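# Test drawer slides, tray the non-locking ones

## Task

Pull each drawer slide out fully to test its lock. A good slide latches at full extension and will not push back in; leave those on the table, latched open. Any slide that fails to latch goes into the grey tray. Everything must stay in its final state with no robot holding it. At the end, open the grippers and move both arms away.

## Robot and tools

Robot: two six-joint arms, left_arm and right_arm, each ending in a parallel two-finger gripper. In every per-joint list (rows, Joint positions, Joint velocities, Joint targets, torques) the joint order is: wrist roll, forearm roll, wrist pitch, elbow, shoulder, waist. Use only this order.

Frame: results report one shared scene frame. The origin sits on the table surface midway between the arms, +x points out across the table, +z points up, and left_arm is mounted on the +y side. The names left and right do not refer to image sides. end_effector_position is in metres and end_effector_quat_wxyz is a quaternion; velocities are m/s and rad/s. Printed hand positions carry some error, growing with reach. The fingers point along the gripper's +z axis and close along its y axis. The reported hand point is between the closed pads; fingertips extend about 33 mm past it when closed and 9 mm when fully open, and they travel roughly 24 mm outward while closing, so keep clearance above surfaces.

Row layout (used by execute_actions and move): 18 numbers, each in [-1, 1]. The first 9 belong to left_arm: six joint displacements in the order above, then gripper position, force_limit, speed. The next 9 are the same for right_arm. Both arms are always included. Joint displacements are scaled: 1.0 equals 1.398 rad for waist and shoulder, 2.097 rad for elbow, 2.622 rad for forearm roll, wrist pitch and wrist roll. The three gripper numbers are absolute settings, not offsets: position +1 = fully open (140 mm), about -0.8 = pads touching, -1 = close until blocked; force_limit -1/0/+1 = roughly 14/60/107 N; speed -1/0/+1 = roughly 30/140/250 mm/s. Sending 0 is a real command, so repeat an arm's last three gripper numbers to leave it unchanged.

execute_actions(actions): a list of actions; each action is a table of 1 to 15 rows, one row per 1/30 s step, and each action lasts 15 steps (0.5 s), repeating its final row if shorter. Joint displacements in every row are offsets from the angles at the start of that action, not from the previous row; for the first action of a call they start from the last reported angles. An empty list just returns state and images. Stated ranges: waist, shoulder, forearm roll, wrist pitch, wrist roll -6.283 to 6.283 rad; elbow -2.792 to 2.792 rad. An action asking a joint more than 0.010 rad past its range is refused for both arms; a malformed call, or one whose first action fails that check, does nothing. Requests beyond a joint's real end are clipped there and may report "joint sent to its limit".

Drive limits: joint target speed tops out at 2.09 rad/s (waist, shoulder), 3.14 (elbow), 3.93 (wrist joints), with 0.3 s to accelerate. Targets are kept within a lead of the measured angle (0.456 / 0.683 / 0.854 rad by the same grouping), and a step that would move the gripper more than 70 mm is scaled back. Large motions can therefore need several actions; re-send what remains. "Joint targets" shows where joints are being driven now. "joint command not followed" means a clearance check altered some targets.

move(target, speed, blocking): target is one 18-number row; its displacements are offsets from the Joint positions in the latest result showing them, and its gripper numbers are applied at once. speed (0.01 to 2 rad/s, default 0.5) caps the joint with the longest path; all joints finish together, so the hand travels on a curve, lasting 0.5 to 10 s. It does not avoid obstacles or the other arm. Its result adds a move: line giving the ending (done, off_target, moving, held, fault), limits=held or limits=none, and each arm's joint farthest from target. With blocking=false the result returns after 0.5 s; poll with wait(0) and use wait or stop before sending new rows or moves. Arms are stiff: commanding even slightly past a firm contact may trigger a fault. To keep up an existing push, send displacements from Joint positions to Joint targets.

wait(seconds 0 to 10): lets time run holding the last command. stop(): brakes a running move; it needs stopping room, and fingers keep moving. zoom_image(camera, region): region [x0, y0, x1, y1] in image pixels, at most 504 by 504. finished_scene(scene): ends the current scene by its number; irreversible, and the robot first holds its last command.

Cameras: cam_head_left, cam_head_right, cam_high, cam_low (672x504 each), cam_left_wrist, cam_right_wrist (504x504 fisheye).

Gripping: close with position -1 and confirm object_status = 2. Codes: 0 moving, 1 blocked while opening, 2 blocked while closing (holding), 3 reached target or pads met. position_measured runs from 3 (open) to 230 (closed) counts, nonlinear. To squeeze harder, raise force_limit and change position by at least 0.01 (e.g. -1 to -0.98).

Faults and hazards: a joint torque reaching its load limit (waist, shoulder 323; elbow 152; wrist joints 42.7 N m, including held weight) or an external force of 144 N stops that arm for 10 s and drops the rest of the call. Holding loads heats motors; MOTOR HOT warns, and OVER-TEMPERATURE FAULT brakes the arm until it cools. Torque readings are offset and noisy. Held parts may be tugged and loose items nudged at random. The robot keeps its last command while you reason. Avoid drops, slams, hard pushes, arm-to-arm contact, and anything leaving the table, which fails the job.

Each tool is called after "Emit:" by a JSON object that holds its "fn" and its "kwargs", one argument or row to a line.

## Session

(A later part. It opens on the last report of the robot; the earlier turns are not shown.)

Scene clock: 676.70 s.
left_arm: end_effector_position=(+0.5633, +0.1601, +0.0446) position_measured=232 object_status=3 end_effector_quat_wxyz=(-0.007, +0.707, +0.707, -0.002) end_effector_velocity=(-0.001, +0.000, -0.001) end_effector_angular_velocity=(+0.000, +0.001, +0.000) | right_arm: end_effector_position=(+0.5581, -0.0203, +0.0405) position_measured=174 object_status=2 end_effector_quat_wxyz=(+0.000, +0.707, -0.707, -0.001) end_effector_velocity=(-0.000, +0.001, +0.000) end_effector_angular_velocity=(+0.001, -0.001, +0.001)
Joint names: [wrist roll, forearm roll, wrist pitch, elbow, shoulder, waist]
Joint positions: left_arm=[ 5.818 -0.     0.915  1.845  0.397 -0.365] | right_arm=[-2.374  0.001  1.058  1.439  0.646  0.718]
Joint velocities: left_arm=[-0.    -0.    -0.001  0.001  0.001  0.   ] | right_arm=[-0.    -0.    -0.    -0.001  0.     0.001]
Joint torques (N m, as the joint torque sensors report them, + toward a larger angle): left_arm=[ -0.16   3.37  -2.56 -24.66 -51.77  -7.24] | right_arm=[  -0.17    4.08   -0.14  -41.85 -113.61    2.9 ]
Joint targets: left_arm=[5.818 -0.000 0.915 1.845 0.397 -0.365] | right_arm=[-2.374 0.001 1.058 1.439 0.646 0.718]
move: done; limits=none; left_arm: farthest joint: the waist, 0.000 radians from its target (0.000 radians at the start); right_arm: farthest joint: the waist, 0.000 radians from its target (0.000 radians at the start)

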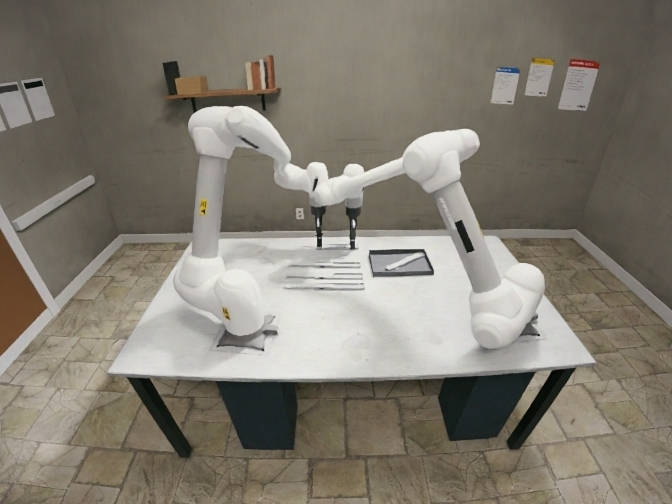

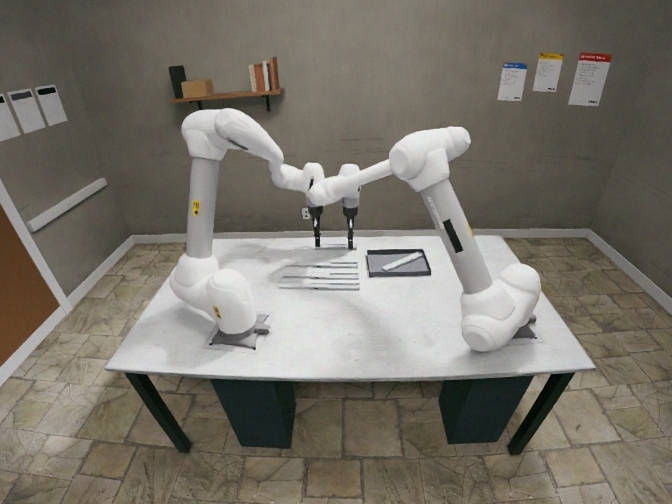

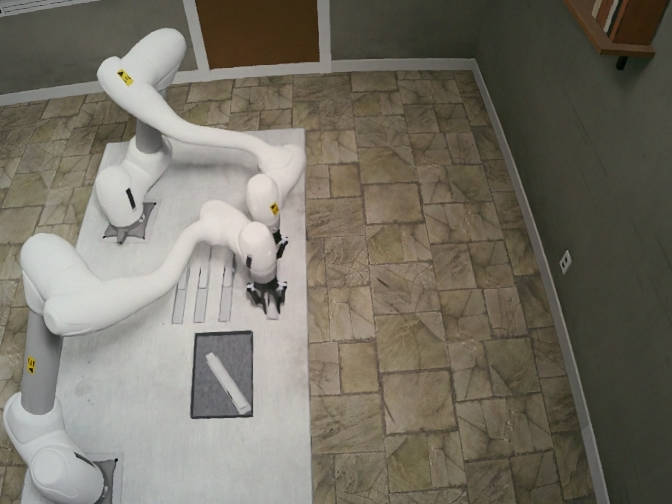

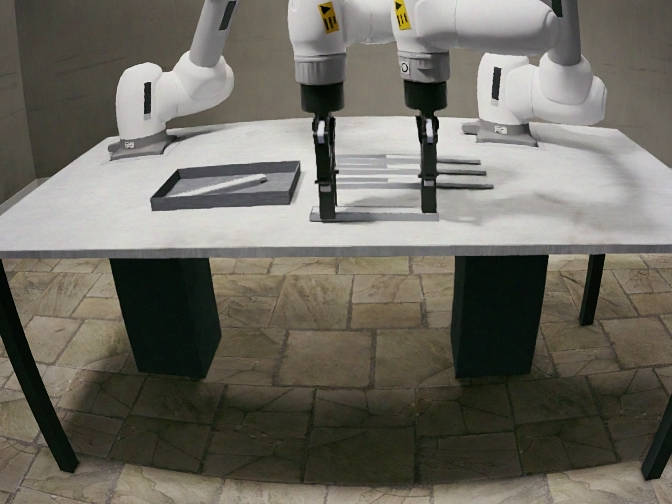

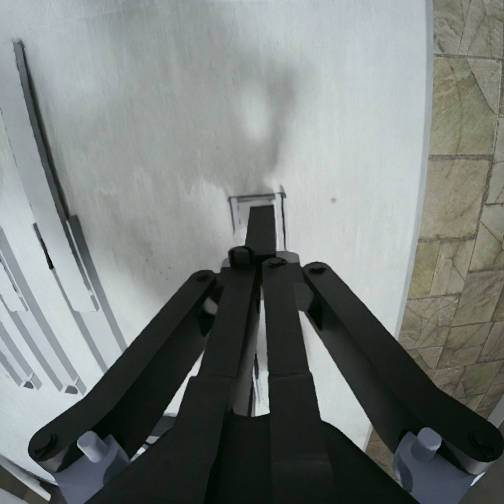

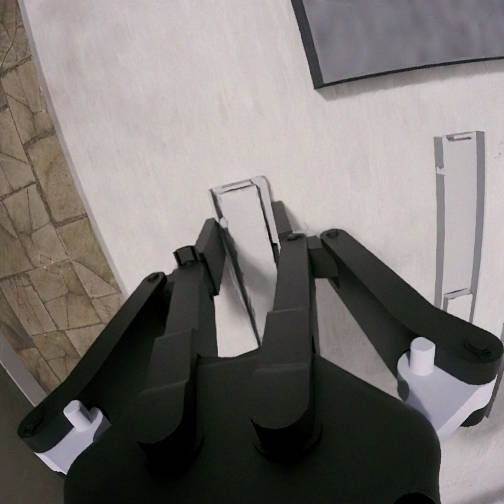

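Emit:
{"fn": "move", "kwargs": {
  "target": [0.0261,0,-0.0048,0.0177,-0.0176,0.049,-1,-0.5,0,0,0,0,0,0,0,-1,-0.3,-0.5],
  "speed": 0.035
}}

Scene clock: 697.83 s.
left_arm: end_effector_position=(+0.5633, +0.2101, +0.0449) position_measured=232 object_status=3 end_effector_quat_wxyz=(-0.007, +0.707, +0.707, -0.003) end_effector_velocity=(-0.000, +0.000, -0.000) end_effector_angular_velocity=(+0.002, +0.000, -0.002) | right_arm: end_effector_position=(+0.5581, -0.0203, +0.0405) position_measured=174 object_status=2 end_effector_quat_wxyz=(+0.000, +0.707, -0.707, -0.001) end_effector_velocity=(-0.000, +0.000, +0.001) end_effector_angular_velocity=(-0.000, -0.001, +0.001)
Joint names: [wrist roll, forearm roll, wrist pitch, elbow, shoulder, waist]
Joint positions: left_arm=[ 5.886 -0.     0.903  1.882  0.372 -0.297] | right_arm=[-2.374  0.001  1.058  1.439  0.646  0.718]
Joint velocities: left_arm=[-0.     0.002  0.001  0.    -0.    -0.001] | right_arm=[-0.    -0.001  0.    -0.    -0.001  0.   ]
Joint torques (N m, as the joint torque sensors report them, + toward a larger angle): left_arm=[ -0.16   3.49   0.14 -32.42 -68.61  -5.4 ] | right_arm=[  -0.25    4.03   -0.62  -39.89 -109.06    3.44]
Joint targets: left_arm=[5.886 -0.000 0.903 1.882 0.372 -0.297] | right_arm=[-2.374 0.001 1.058 1.439 0.646 0.718]
move: done; limits=none; left_arm: farthest joint: the waist, 0.000 radians from its target (0.069 radians at the start); right_arm: farthest joint: the waist, 0.000 radians from its target (0.000 radians at the start)

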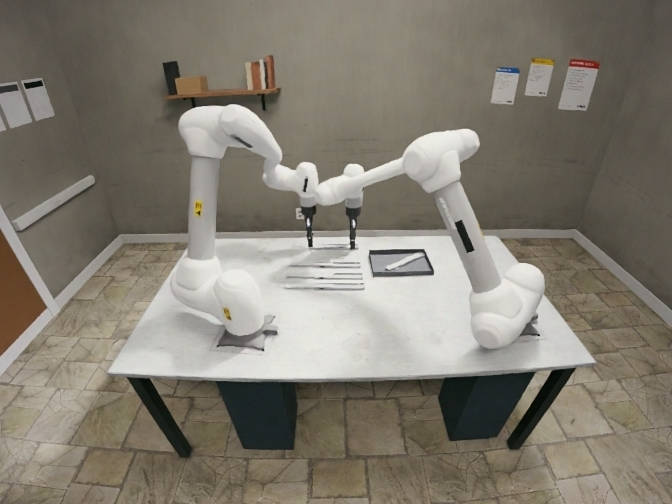

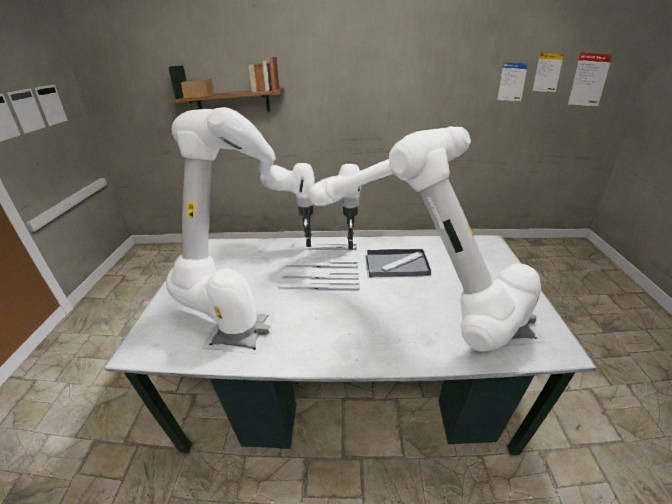

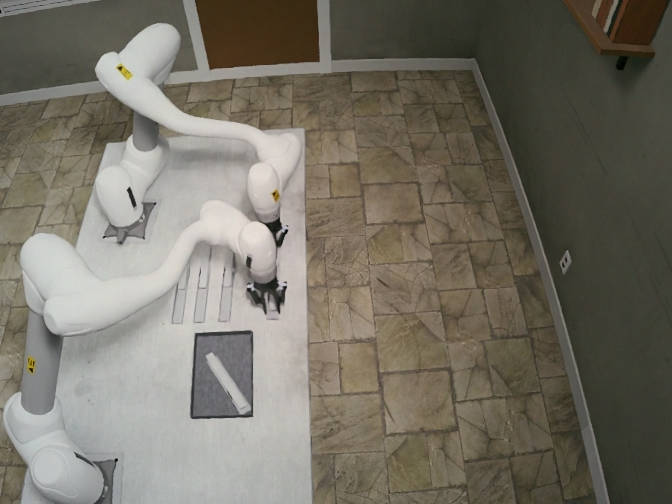

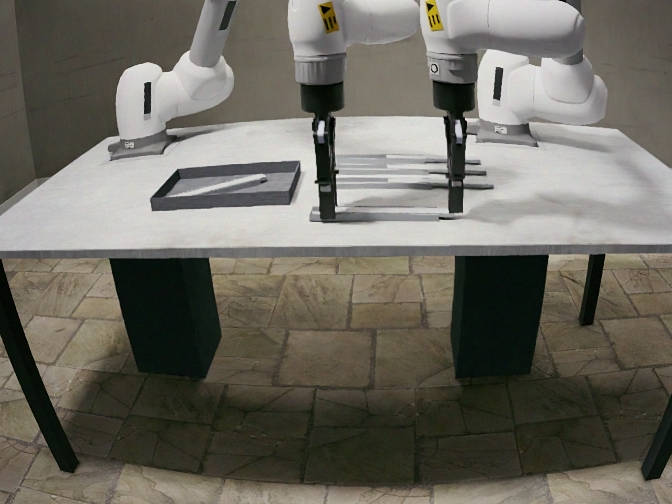

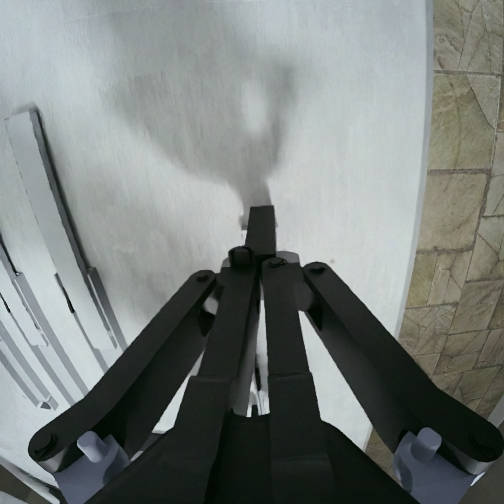

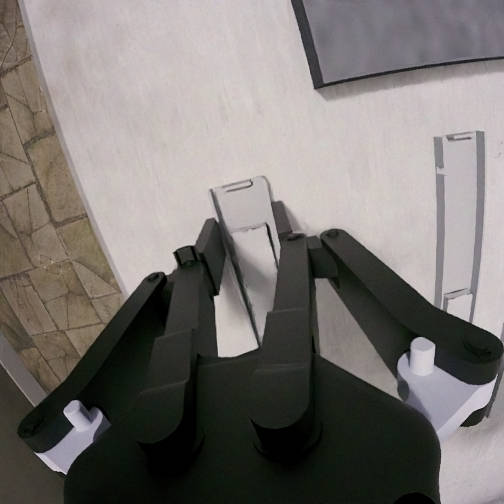

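Emit:
{"fn": "move", "kwargs": {
  "target": [0,0,0.0032,-0.0016,-0.0036,0,-1,-0.5,0,0,0,0,0,0,0,-1,-0.3,-0.5],
  "speed": 0.04
}}

Emit:
{"fn": "move", "kwargs": {
  "target": [-0.0184,0,0.0032,-0.0121,0.012,-0.0345,-1,-0.5,0,0,0,0,0,0,0,-1,-0.3,-0.5],
  "speed": 0.08
}}

Emit:
{"fn": "move", "kwargs": {
  "target": [0,0,-0.0034,0.0017,0.0038,0,-1,-0.5,0,0,0,0,0,0,0,-1,-0.3,-0.5],
  "speed": 0.02
}}

Scene clock: 710.20 s.
left_arm: end_effector_position=(+0.5634, +0.2101, +0.0497) position_measured=232 object_status=3 end_effector_quat_wxyz=(-0.007, +0.707, +0.707, -0.003) end_effector_velocity=(+0.001, +0.001, +0.000) end_effector_angular_velocity=(-0.001, -0.001, +0.002) | right_arm: end_effector_position=(+0.5581, -0.0203, +0.0405) position_measured=174 object_status=2 end_effector_quat_wxyz=(+0.000, +0.707, -0.707, -0.001) end_effector_velocity=(+0.000, -0.000, -0.000) end_effector_angular_velocity=(-0.000, +0.000, -0.001)
Joint names: [wrist roll, forearm roll, wrist pitch, elbow, shoulder, waist]
Joint positions: left_arm=[ 5.886 -0.     0.911  1.878  0.367 -0.297] | right_arm=[-2.374  0.001  1.058  1.439  0.646  0.718]
Joint velocities: left_arm=[ 0.    -0.    -0.    -0.001  0.     0.002] | right_arm=[ 0.     0.     0.    -0.     0.001 -0.001]
Joint torques (N m, as the joint torque sensors report them, + toward a larger angle): left_arm=[ -0.14   3.4    0.11 -32.74 -69.76  -6.83] | right_arm=[  -0.09    4.11   -0.57  -39.69 -108.6     1.77]
Joint targets: left_arm=[5.886 -0.000 0.911 1.878 0.367 -0.297] | right_arm=[-2.374 0.001 1.058 1.439 0.646 0.718]
move: done; limits=none; left_arm: farthest joint: the waist, 0.000 radians from its target (0.000 radians at the start); right_arm: farthest joint: the waist, 0.000 radians from its target (0.000 radians at the start)

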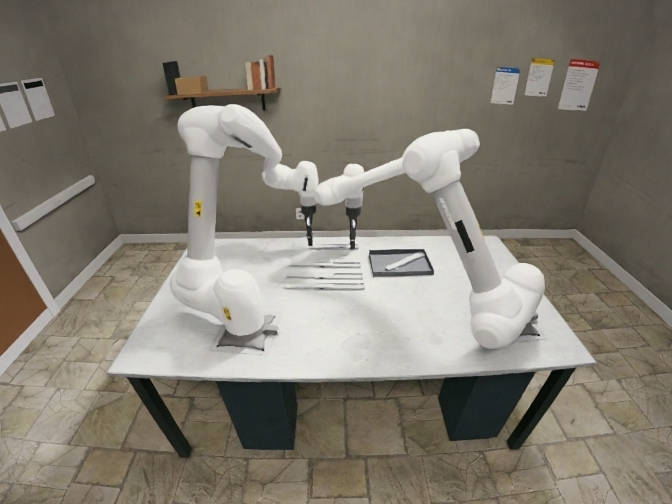

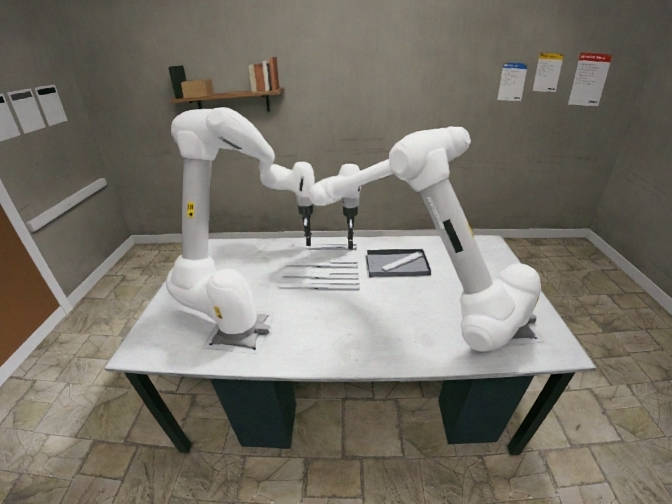

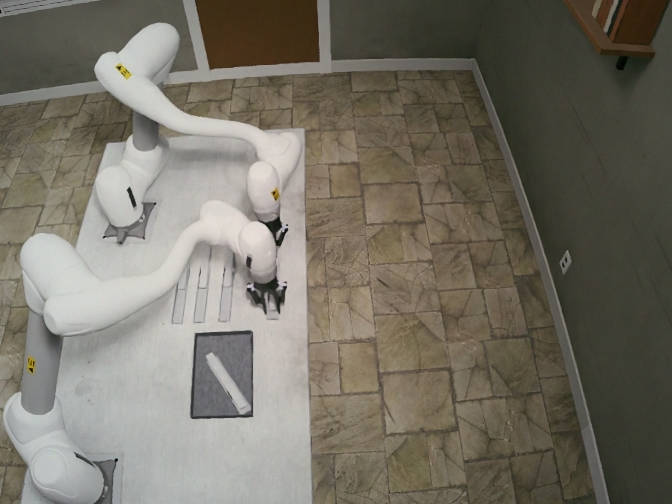

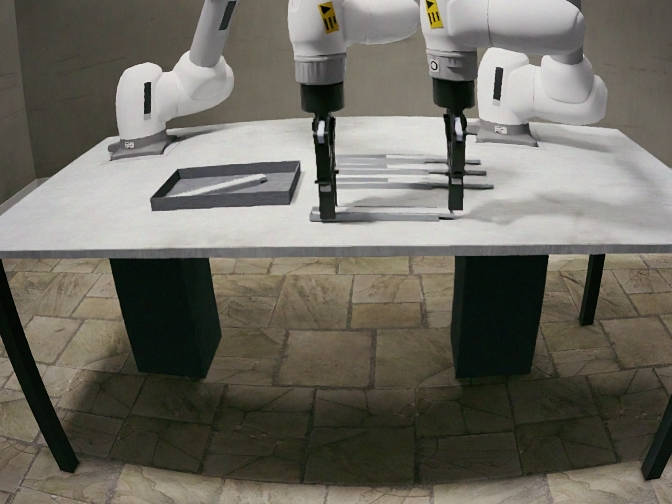

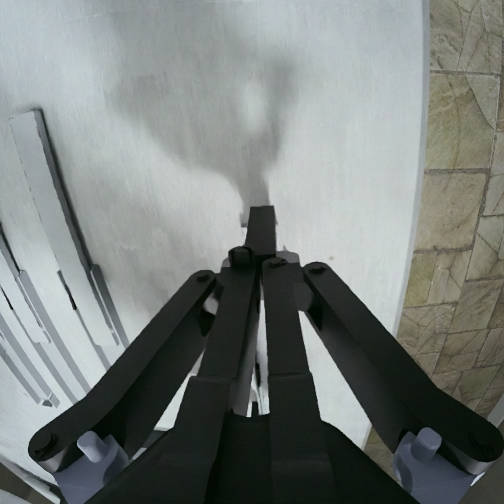

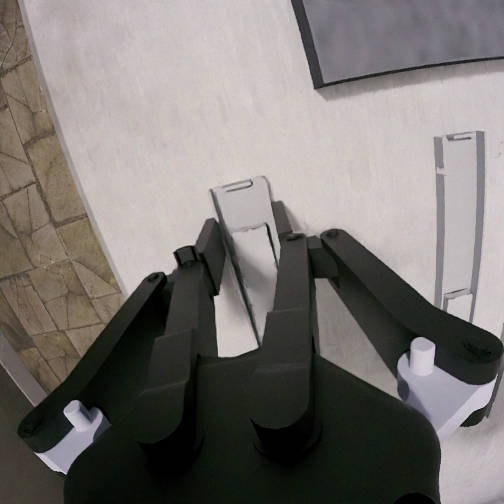

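Scene clock: 711.10 s.
left_arm: end_effector_position=(+0.5635, +0.1751, +0.0496) position_measured=232 object_status=3 end_effector_quat_wxyz=(-0.007, +0.707, +0.707, -0.003) end_effector_velocity=(-0.000, +0.002, -0.002) end_effector_angular_velocity=(+0.002, +0.002, +0.002) | right_arm: end_effector_position=(+0.5581, -0.0203, +0.0405) position_measured=174 object_status=2 end_effector_quat_wxyz=(+0.000, +0.707, -0.707, -0.001) end_effector_velocity=(-0.000, +0.000, +0.001) end_effector_angular_velocity=(+0.001, -0.000, +0.001)
Joint names: [wrist roll, forearm roll, wrist pitch, elbow, shoulder, waist]
Joint positions: left_arm=[ 5.838 -0.     0.92   1.853  0.384 -0.345] | right_arm=[-2.374  0.001  1.058  1.439  0.646  0.718]
Joint velocities: left_arm=[-0.     0.001  0.     0.001  0.002  0.002] | right_arm=[-0.     0.     0.     0.    -0.001  0.001]
Joint torques (N m, as the joint torque sensors report them, + toward a larger angle): left_arm=[  0.     3.44   0.19 -33.35 -71.66  -4.84] | right_arm=[  -0.09    4.07   -0.5   -39.92 -109.65    3.89]
Joint targets: left_arm=[5.838 -0.000 0.920 1.853 0.384 -0.345] | right_arm=[-2.374 0.001 1.058 1.439 0.646 0.718]
move: done; limits=none; left_arm: farthest joint: the waist, 0.000 radians from its target (0.049 radians at the start); right_arm: farthest joint: the waist, 0.000 radians from its target (0.000 radians at the start)

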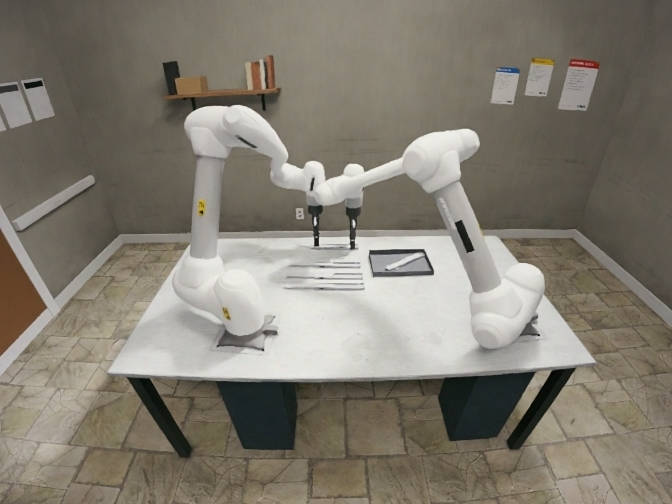

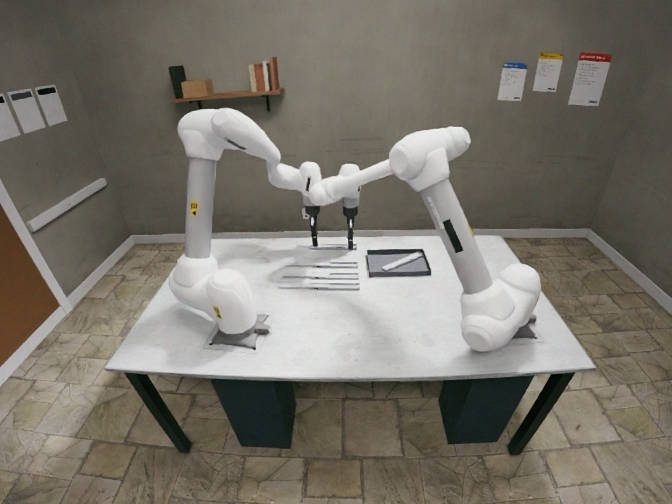

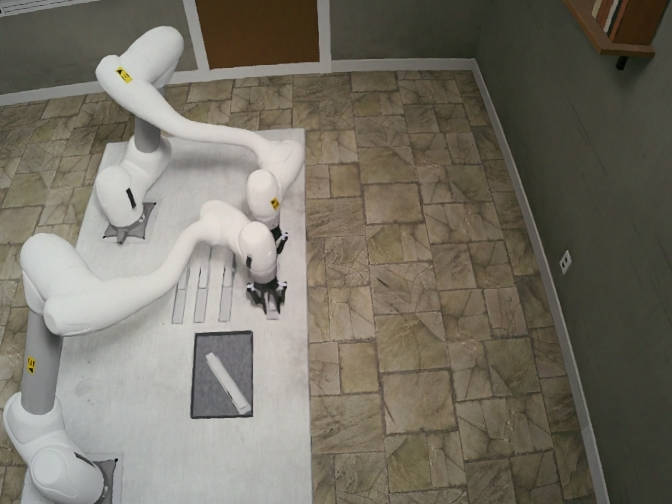

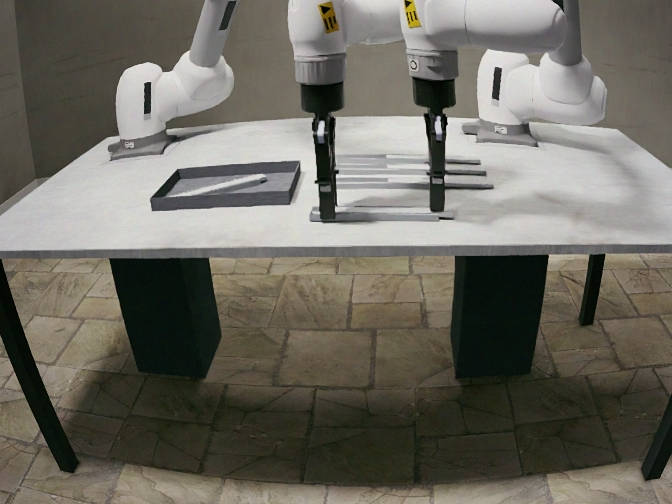

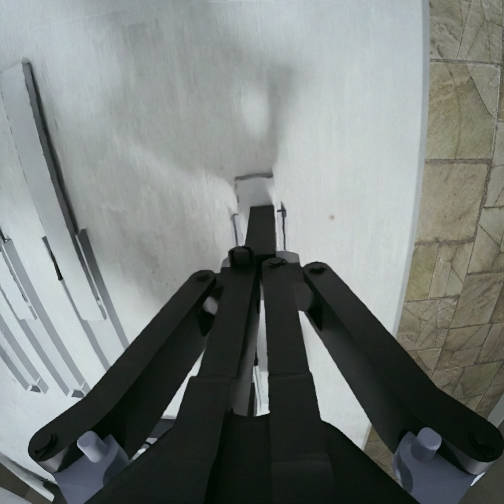

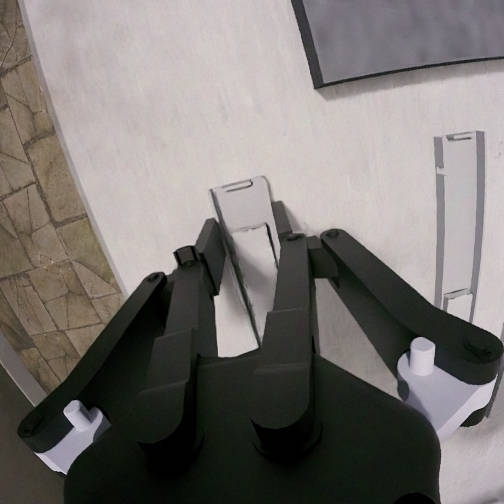

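Scene clock: 711.80 s.
left_arm: end_effector_position=(+0.5635, +0.1751, +0.0446) position_measured=232 object_status=3 end_effector_quat_wxyz=(-0.007, +0.707, +0.707, -0.003) end_effector_velocity=(-0.000, -0.000, -0.001) end_effector_angular_velocity=(-0.001, +0.001, +0.002) | right_arm: end_effector_position=(+0.5581, -0.0203, +0.0405) position_measured=174 object_status=2 end_effector_quat_wxyz=(+0.000, +0.707, -0.707, -0.001) end_effector_velocity=(-0.000, +0.000, +0.000) end_effector_angular_velocity=(+0.000, -0.000, +0.001)
Joint names: [wrist roll, forearm roll, wrist pitch, elbow, shoulder, waist]
Joint positions: left_arm=[ 5.838 -0.     0.911  1.856  0.389 -0.345] | right_arm=[-2.374  0.001  1.058  1.439  0.646  0.718]
Joint velocities: left_arm=[-0.    -0.002 -0.002  0.001  0.001  0.   ] | right_arm=[-0.001 -0.     0.    -0.    -0.     0.   ]
Joint torques (N m, as the joint torque sensors report them, + toward a larger angle): left_arm=[ -0.3    3.52  -1.33 -27.69 -57.75  -6.76] | right_arm=[  -0.24    4.     -0.57  -40.71 -111.      2.89]
Joint targets: left_arm=[5.838 -0.000 0.911 1.857 0.389 -0.345] | right_arm=[-2.374 0.001 1.058 1.439 0.646 0.718]
move: done; limits=none; left_arm: farthest joint: the waist, 0.000 radians from its target (0.000 radians at the start); right_arm: farthest joint: the waist, 0.000 radians from its target (0.000 radians at the start)

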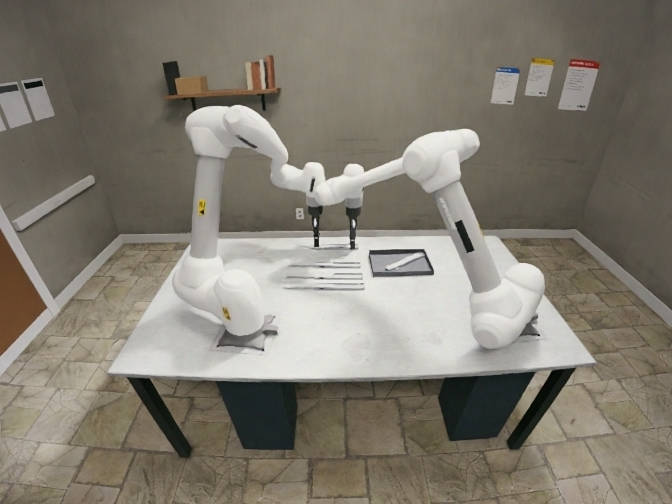

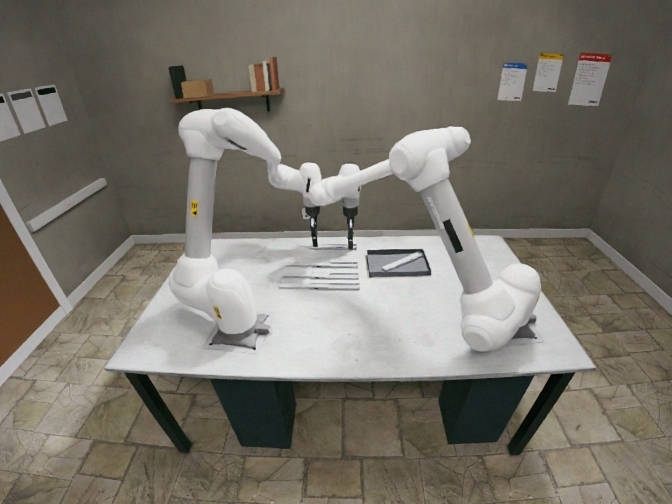

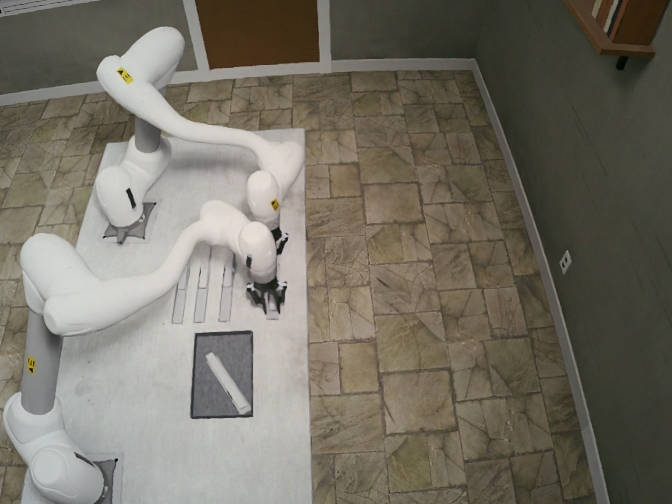

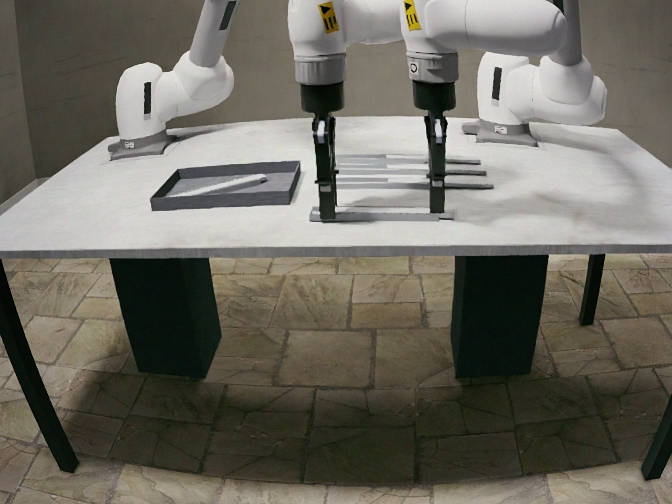

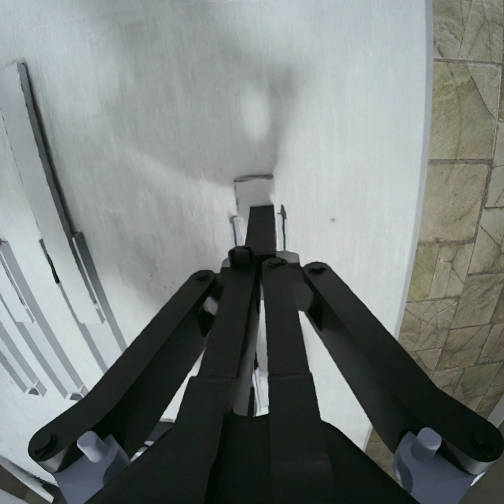

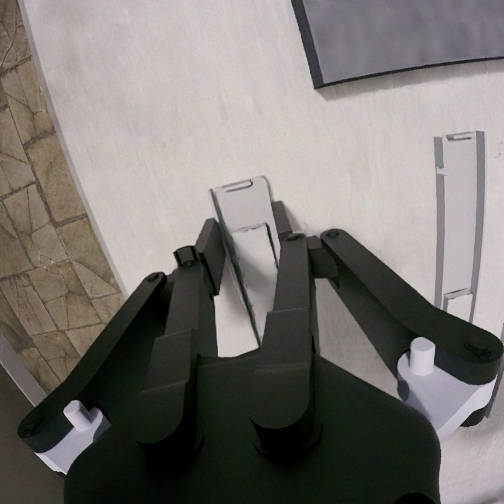

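Emit:
{"fn": "move", "kwargs": {
  "target": [0.0184,0,-0.0033,0.0121,-0.0119,0.0345,-1,-0.5,0,0,0,0,0,0,0,-1,-0.3,-0.5],
  "speed": 0.03
}}

Emit:
{"fn": "move", "kwargs": {
  "target": [0.0275,0,-0.0039,0.0143,-0.0141,0.0516,-1,-0.5,0,0,0,0,0,0,0,-1,-0.3,-0.5],
  "speed": 0.03
}}

Scene clock: 724.97 s.
left_arm: end_effector_position=(+0.5634, +0.2100, +0.0446) position_measured=232 object_status=3 end_effector_quat_wxyz=(-0.007, +0.707, +0.707, -0.003) end_effector_velocity=(+0.000, +0.000, +0.000) end_effector_angular_velocity=(+0.002, -0.001, -0.003) | right_arm: end_effector_position=(+0.5581, -0.0203, +0.0405) position_measured=174 object_status=2 end_effector_quat_wxyz=(+0.000, +0.707, -0.707, -0.001) end_effector_velocity=(+0.000, +0.001, +0.001) end_effector_angular_velocity=(+0.000, -0.001, +0.001)
Joint names: [wrist roll, forearm roll, wrist pitch, elbow, shoulder, waist]
Joint positions: left_arm=[ 5.886 -0.     0.902  1.882  0.372 -0.297] | right_arm=[-2.374  0.001  1.058  1.439  0.646  0.718]
Joint velocities: left_arm=[ 0.001  0.003 -0.     0.    -0.    -0.001] | right_arm=[ 0.    -0.001 -0.    -0.001 -0.     0.001]
Joint torques (N m, as the joint torque sensors report them, + toward a larger angle): left_arm=[ -0.06   3.29   0.16 -32.8  -68.4   -5.26] | right_arm=[  -0.08    3.9    -0.57  -40.05 -109.78    3.12]
Joint targets: left_arm=[5.886 -0.000 0.902 1.882 0.372 -0.297] | right_arm=[-2.374 0.001 1.058 1.439 0.646 0.718]
move: done; limits=none; left_arm: farthest joint: the waist, 0.000 radians from its target (0.048 radians at the start); right_arm: farthest joint: the waist, 0.000 radians from its target (0.000 radians at the start)

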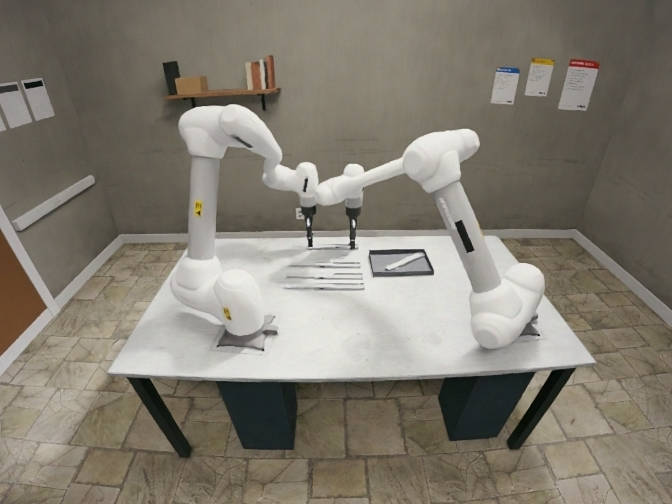

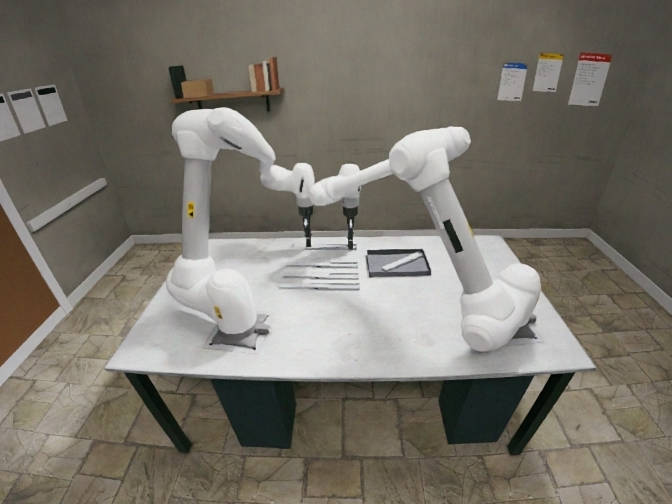

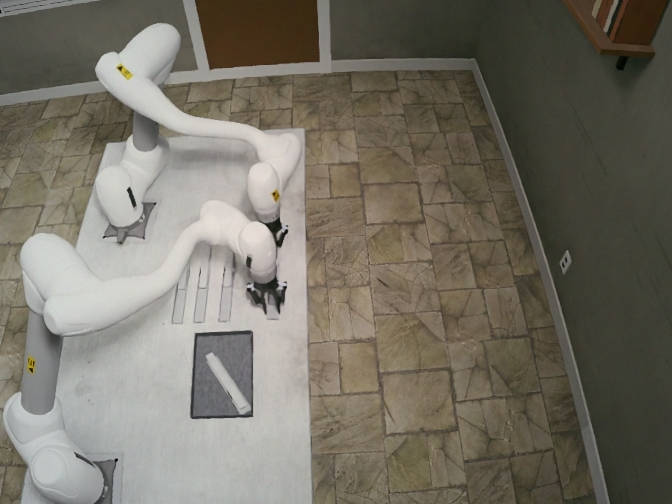

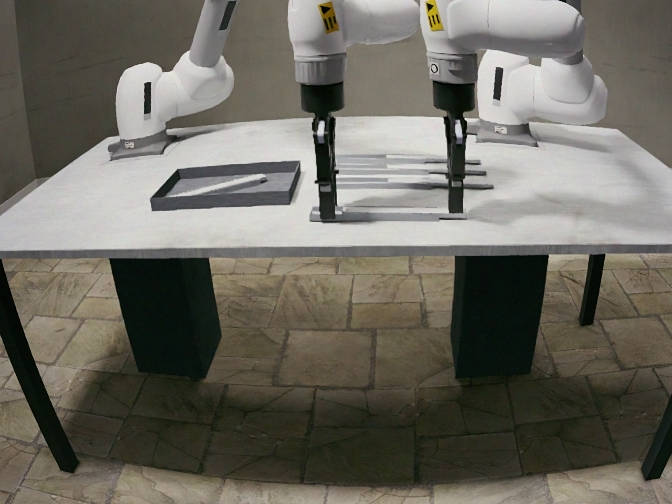

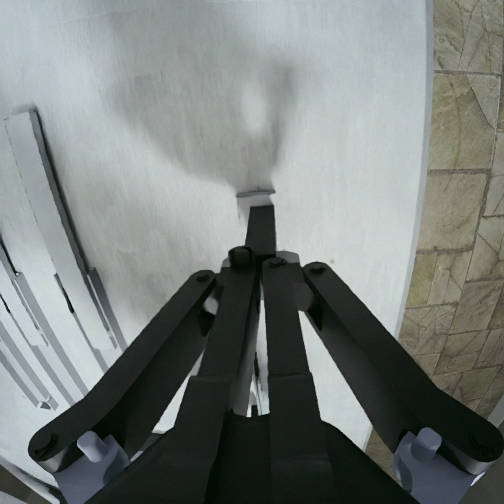

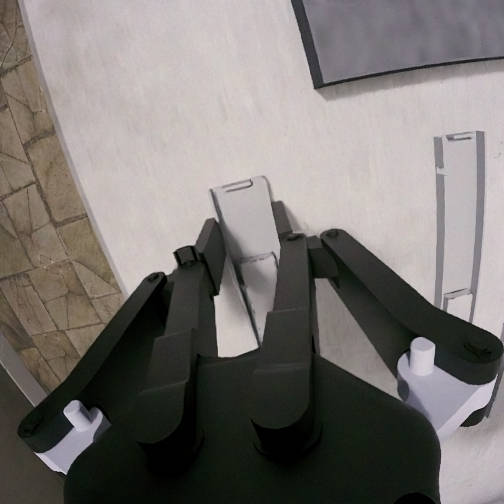

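Scene clock: 727.63 s.
left_arm: end_effector_position=(+0.5635, +0.2599, +0.0445) position_measured=232 object_status=3 end_effector_quat_wxyz=(-0.007, +0.707, +0.707, -0.003) end_effector_velocity=(-0.000, -0.001, -0.000) end_effector_angular_velocity=(-0.001, +0.000, +0.000) | right_arm: end_effector_position=(+0.5581, -0.0203, +0.0405) position_measured=174 object_status=2 end_effector_quat_wxyz=(+0.000, +0.707, -0.707, -0.001) end_effector_velocity=(+0.000, +0.000, +0.001) end_effector_angular_velocity=(+0.001, -0.001, +0.000)
Joint names: [wrist roll, forearm roll, wrist pitch, elbow, shoulder, waist]
Joint positions: left_arm=[ 5.958 -0.     0.892  1.912  0.352 -0.225] | right_arm=[-2.374  0.001  1.058  1.439  0.646  0.718]
Joint velocities: left_arm=[ 0.    -0.001 -0.001  0.     0.    -0.   ] | right_arm=[ 0.     0.     0.    -0.001 -0.001  0.   ]
Joint torques (N m, as the joint torque sensors report them, + toward a larger angle): left_arm=[ -0.12   3.26   0.18 -32.78 -67.12  -6.45] | right_arm=[  -0.05    4.04   -0.78  -40.04 -109.08    3.23]
Joint targets: left_arm=[5.958 -0.000 0.892 1.912 0.352 -0.224] | right_arm=[-2.374 0.001 1.058 1.439 0.646 0.718]
move: done; limits=none; left_arm: farthest joint: the waist, 0.000 radians from its target (0.072 radians at the start); right_arm: farthest joint: the waist, 0.000 radians from its target (0.000 radians at the start)

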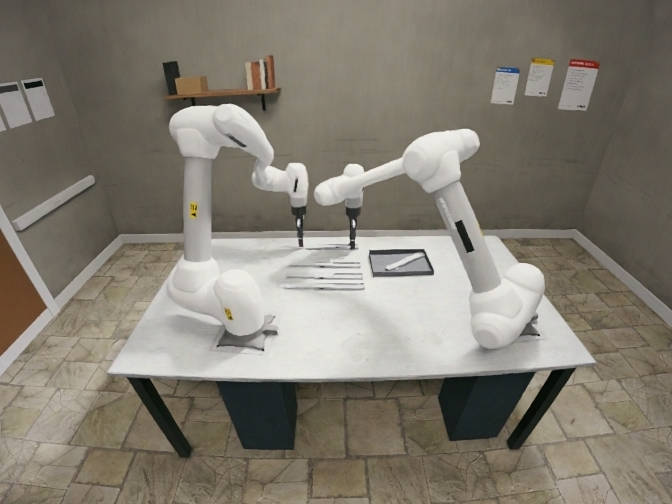

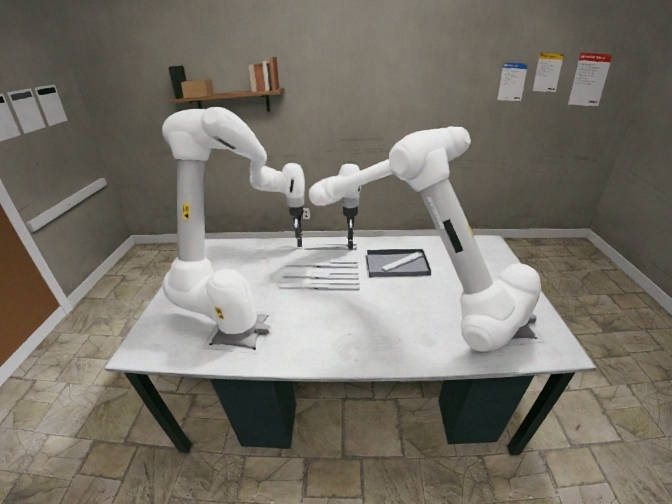

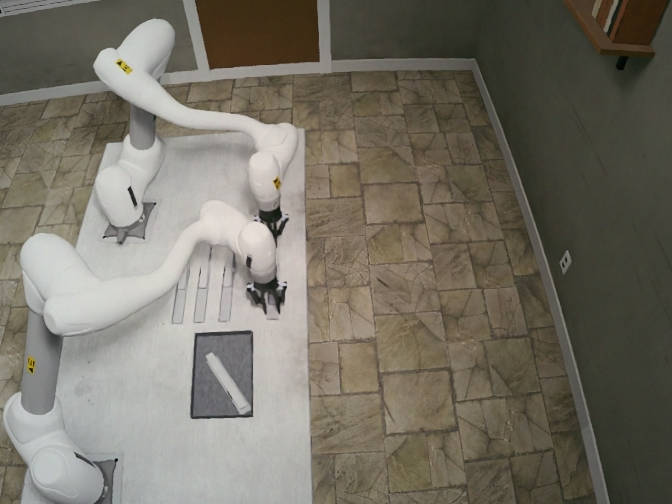

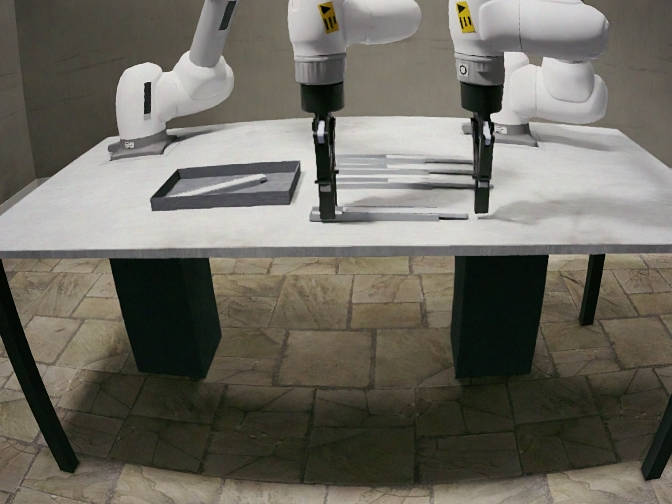

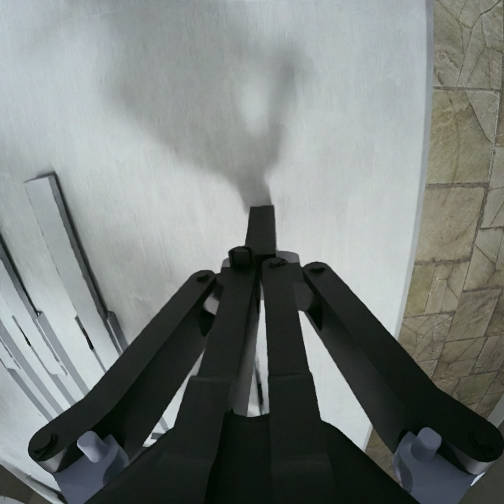

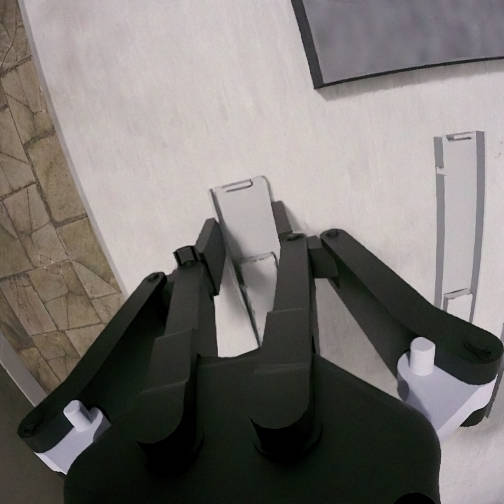

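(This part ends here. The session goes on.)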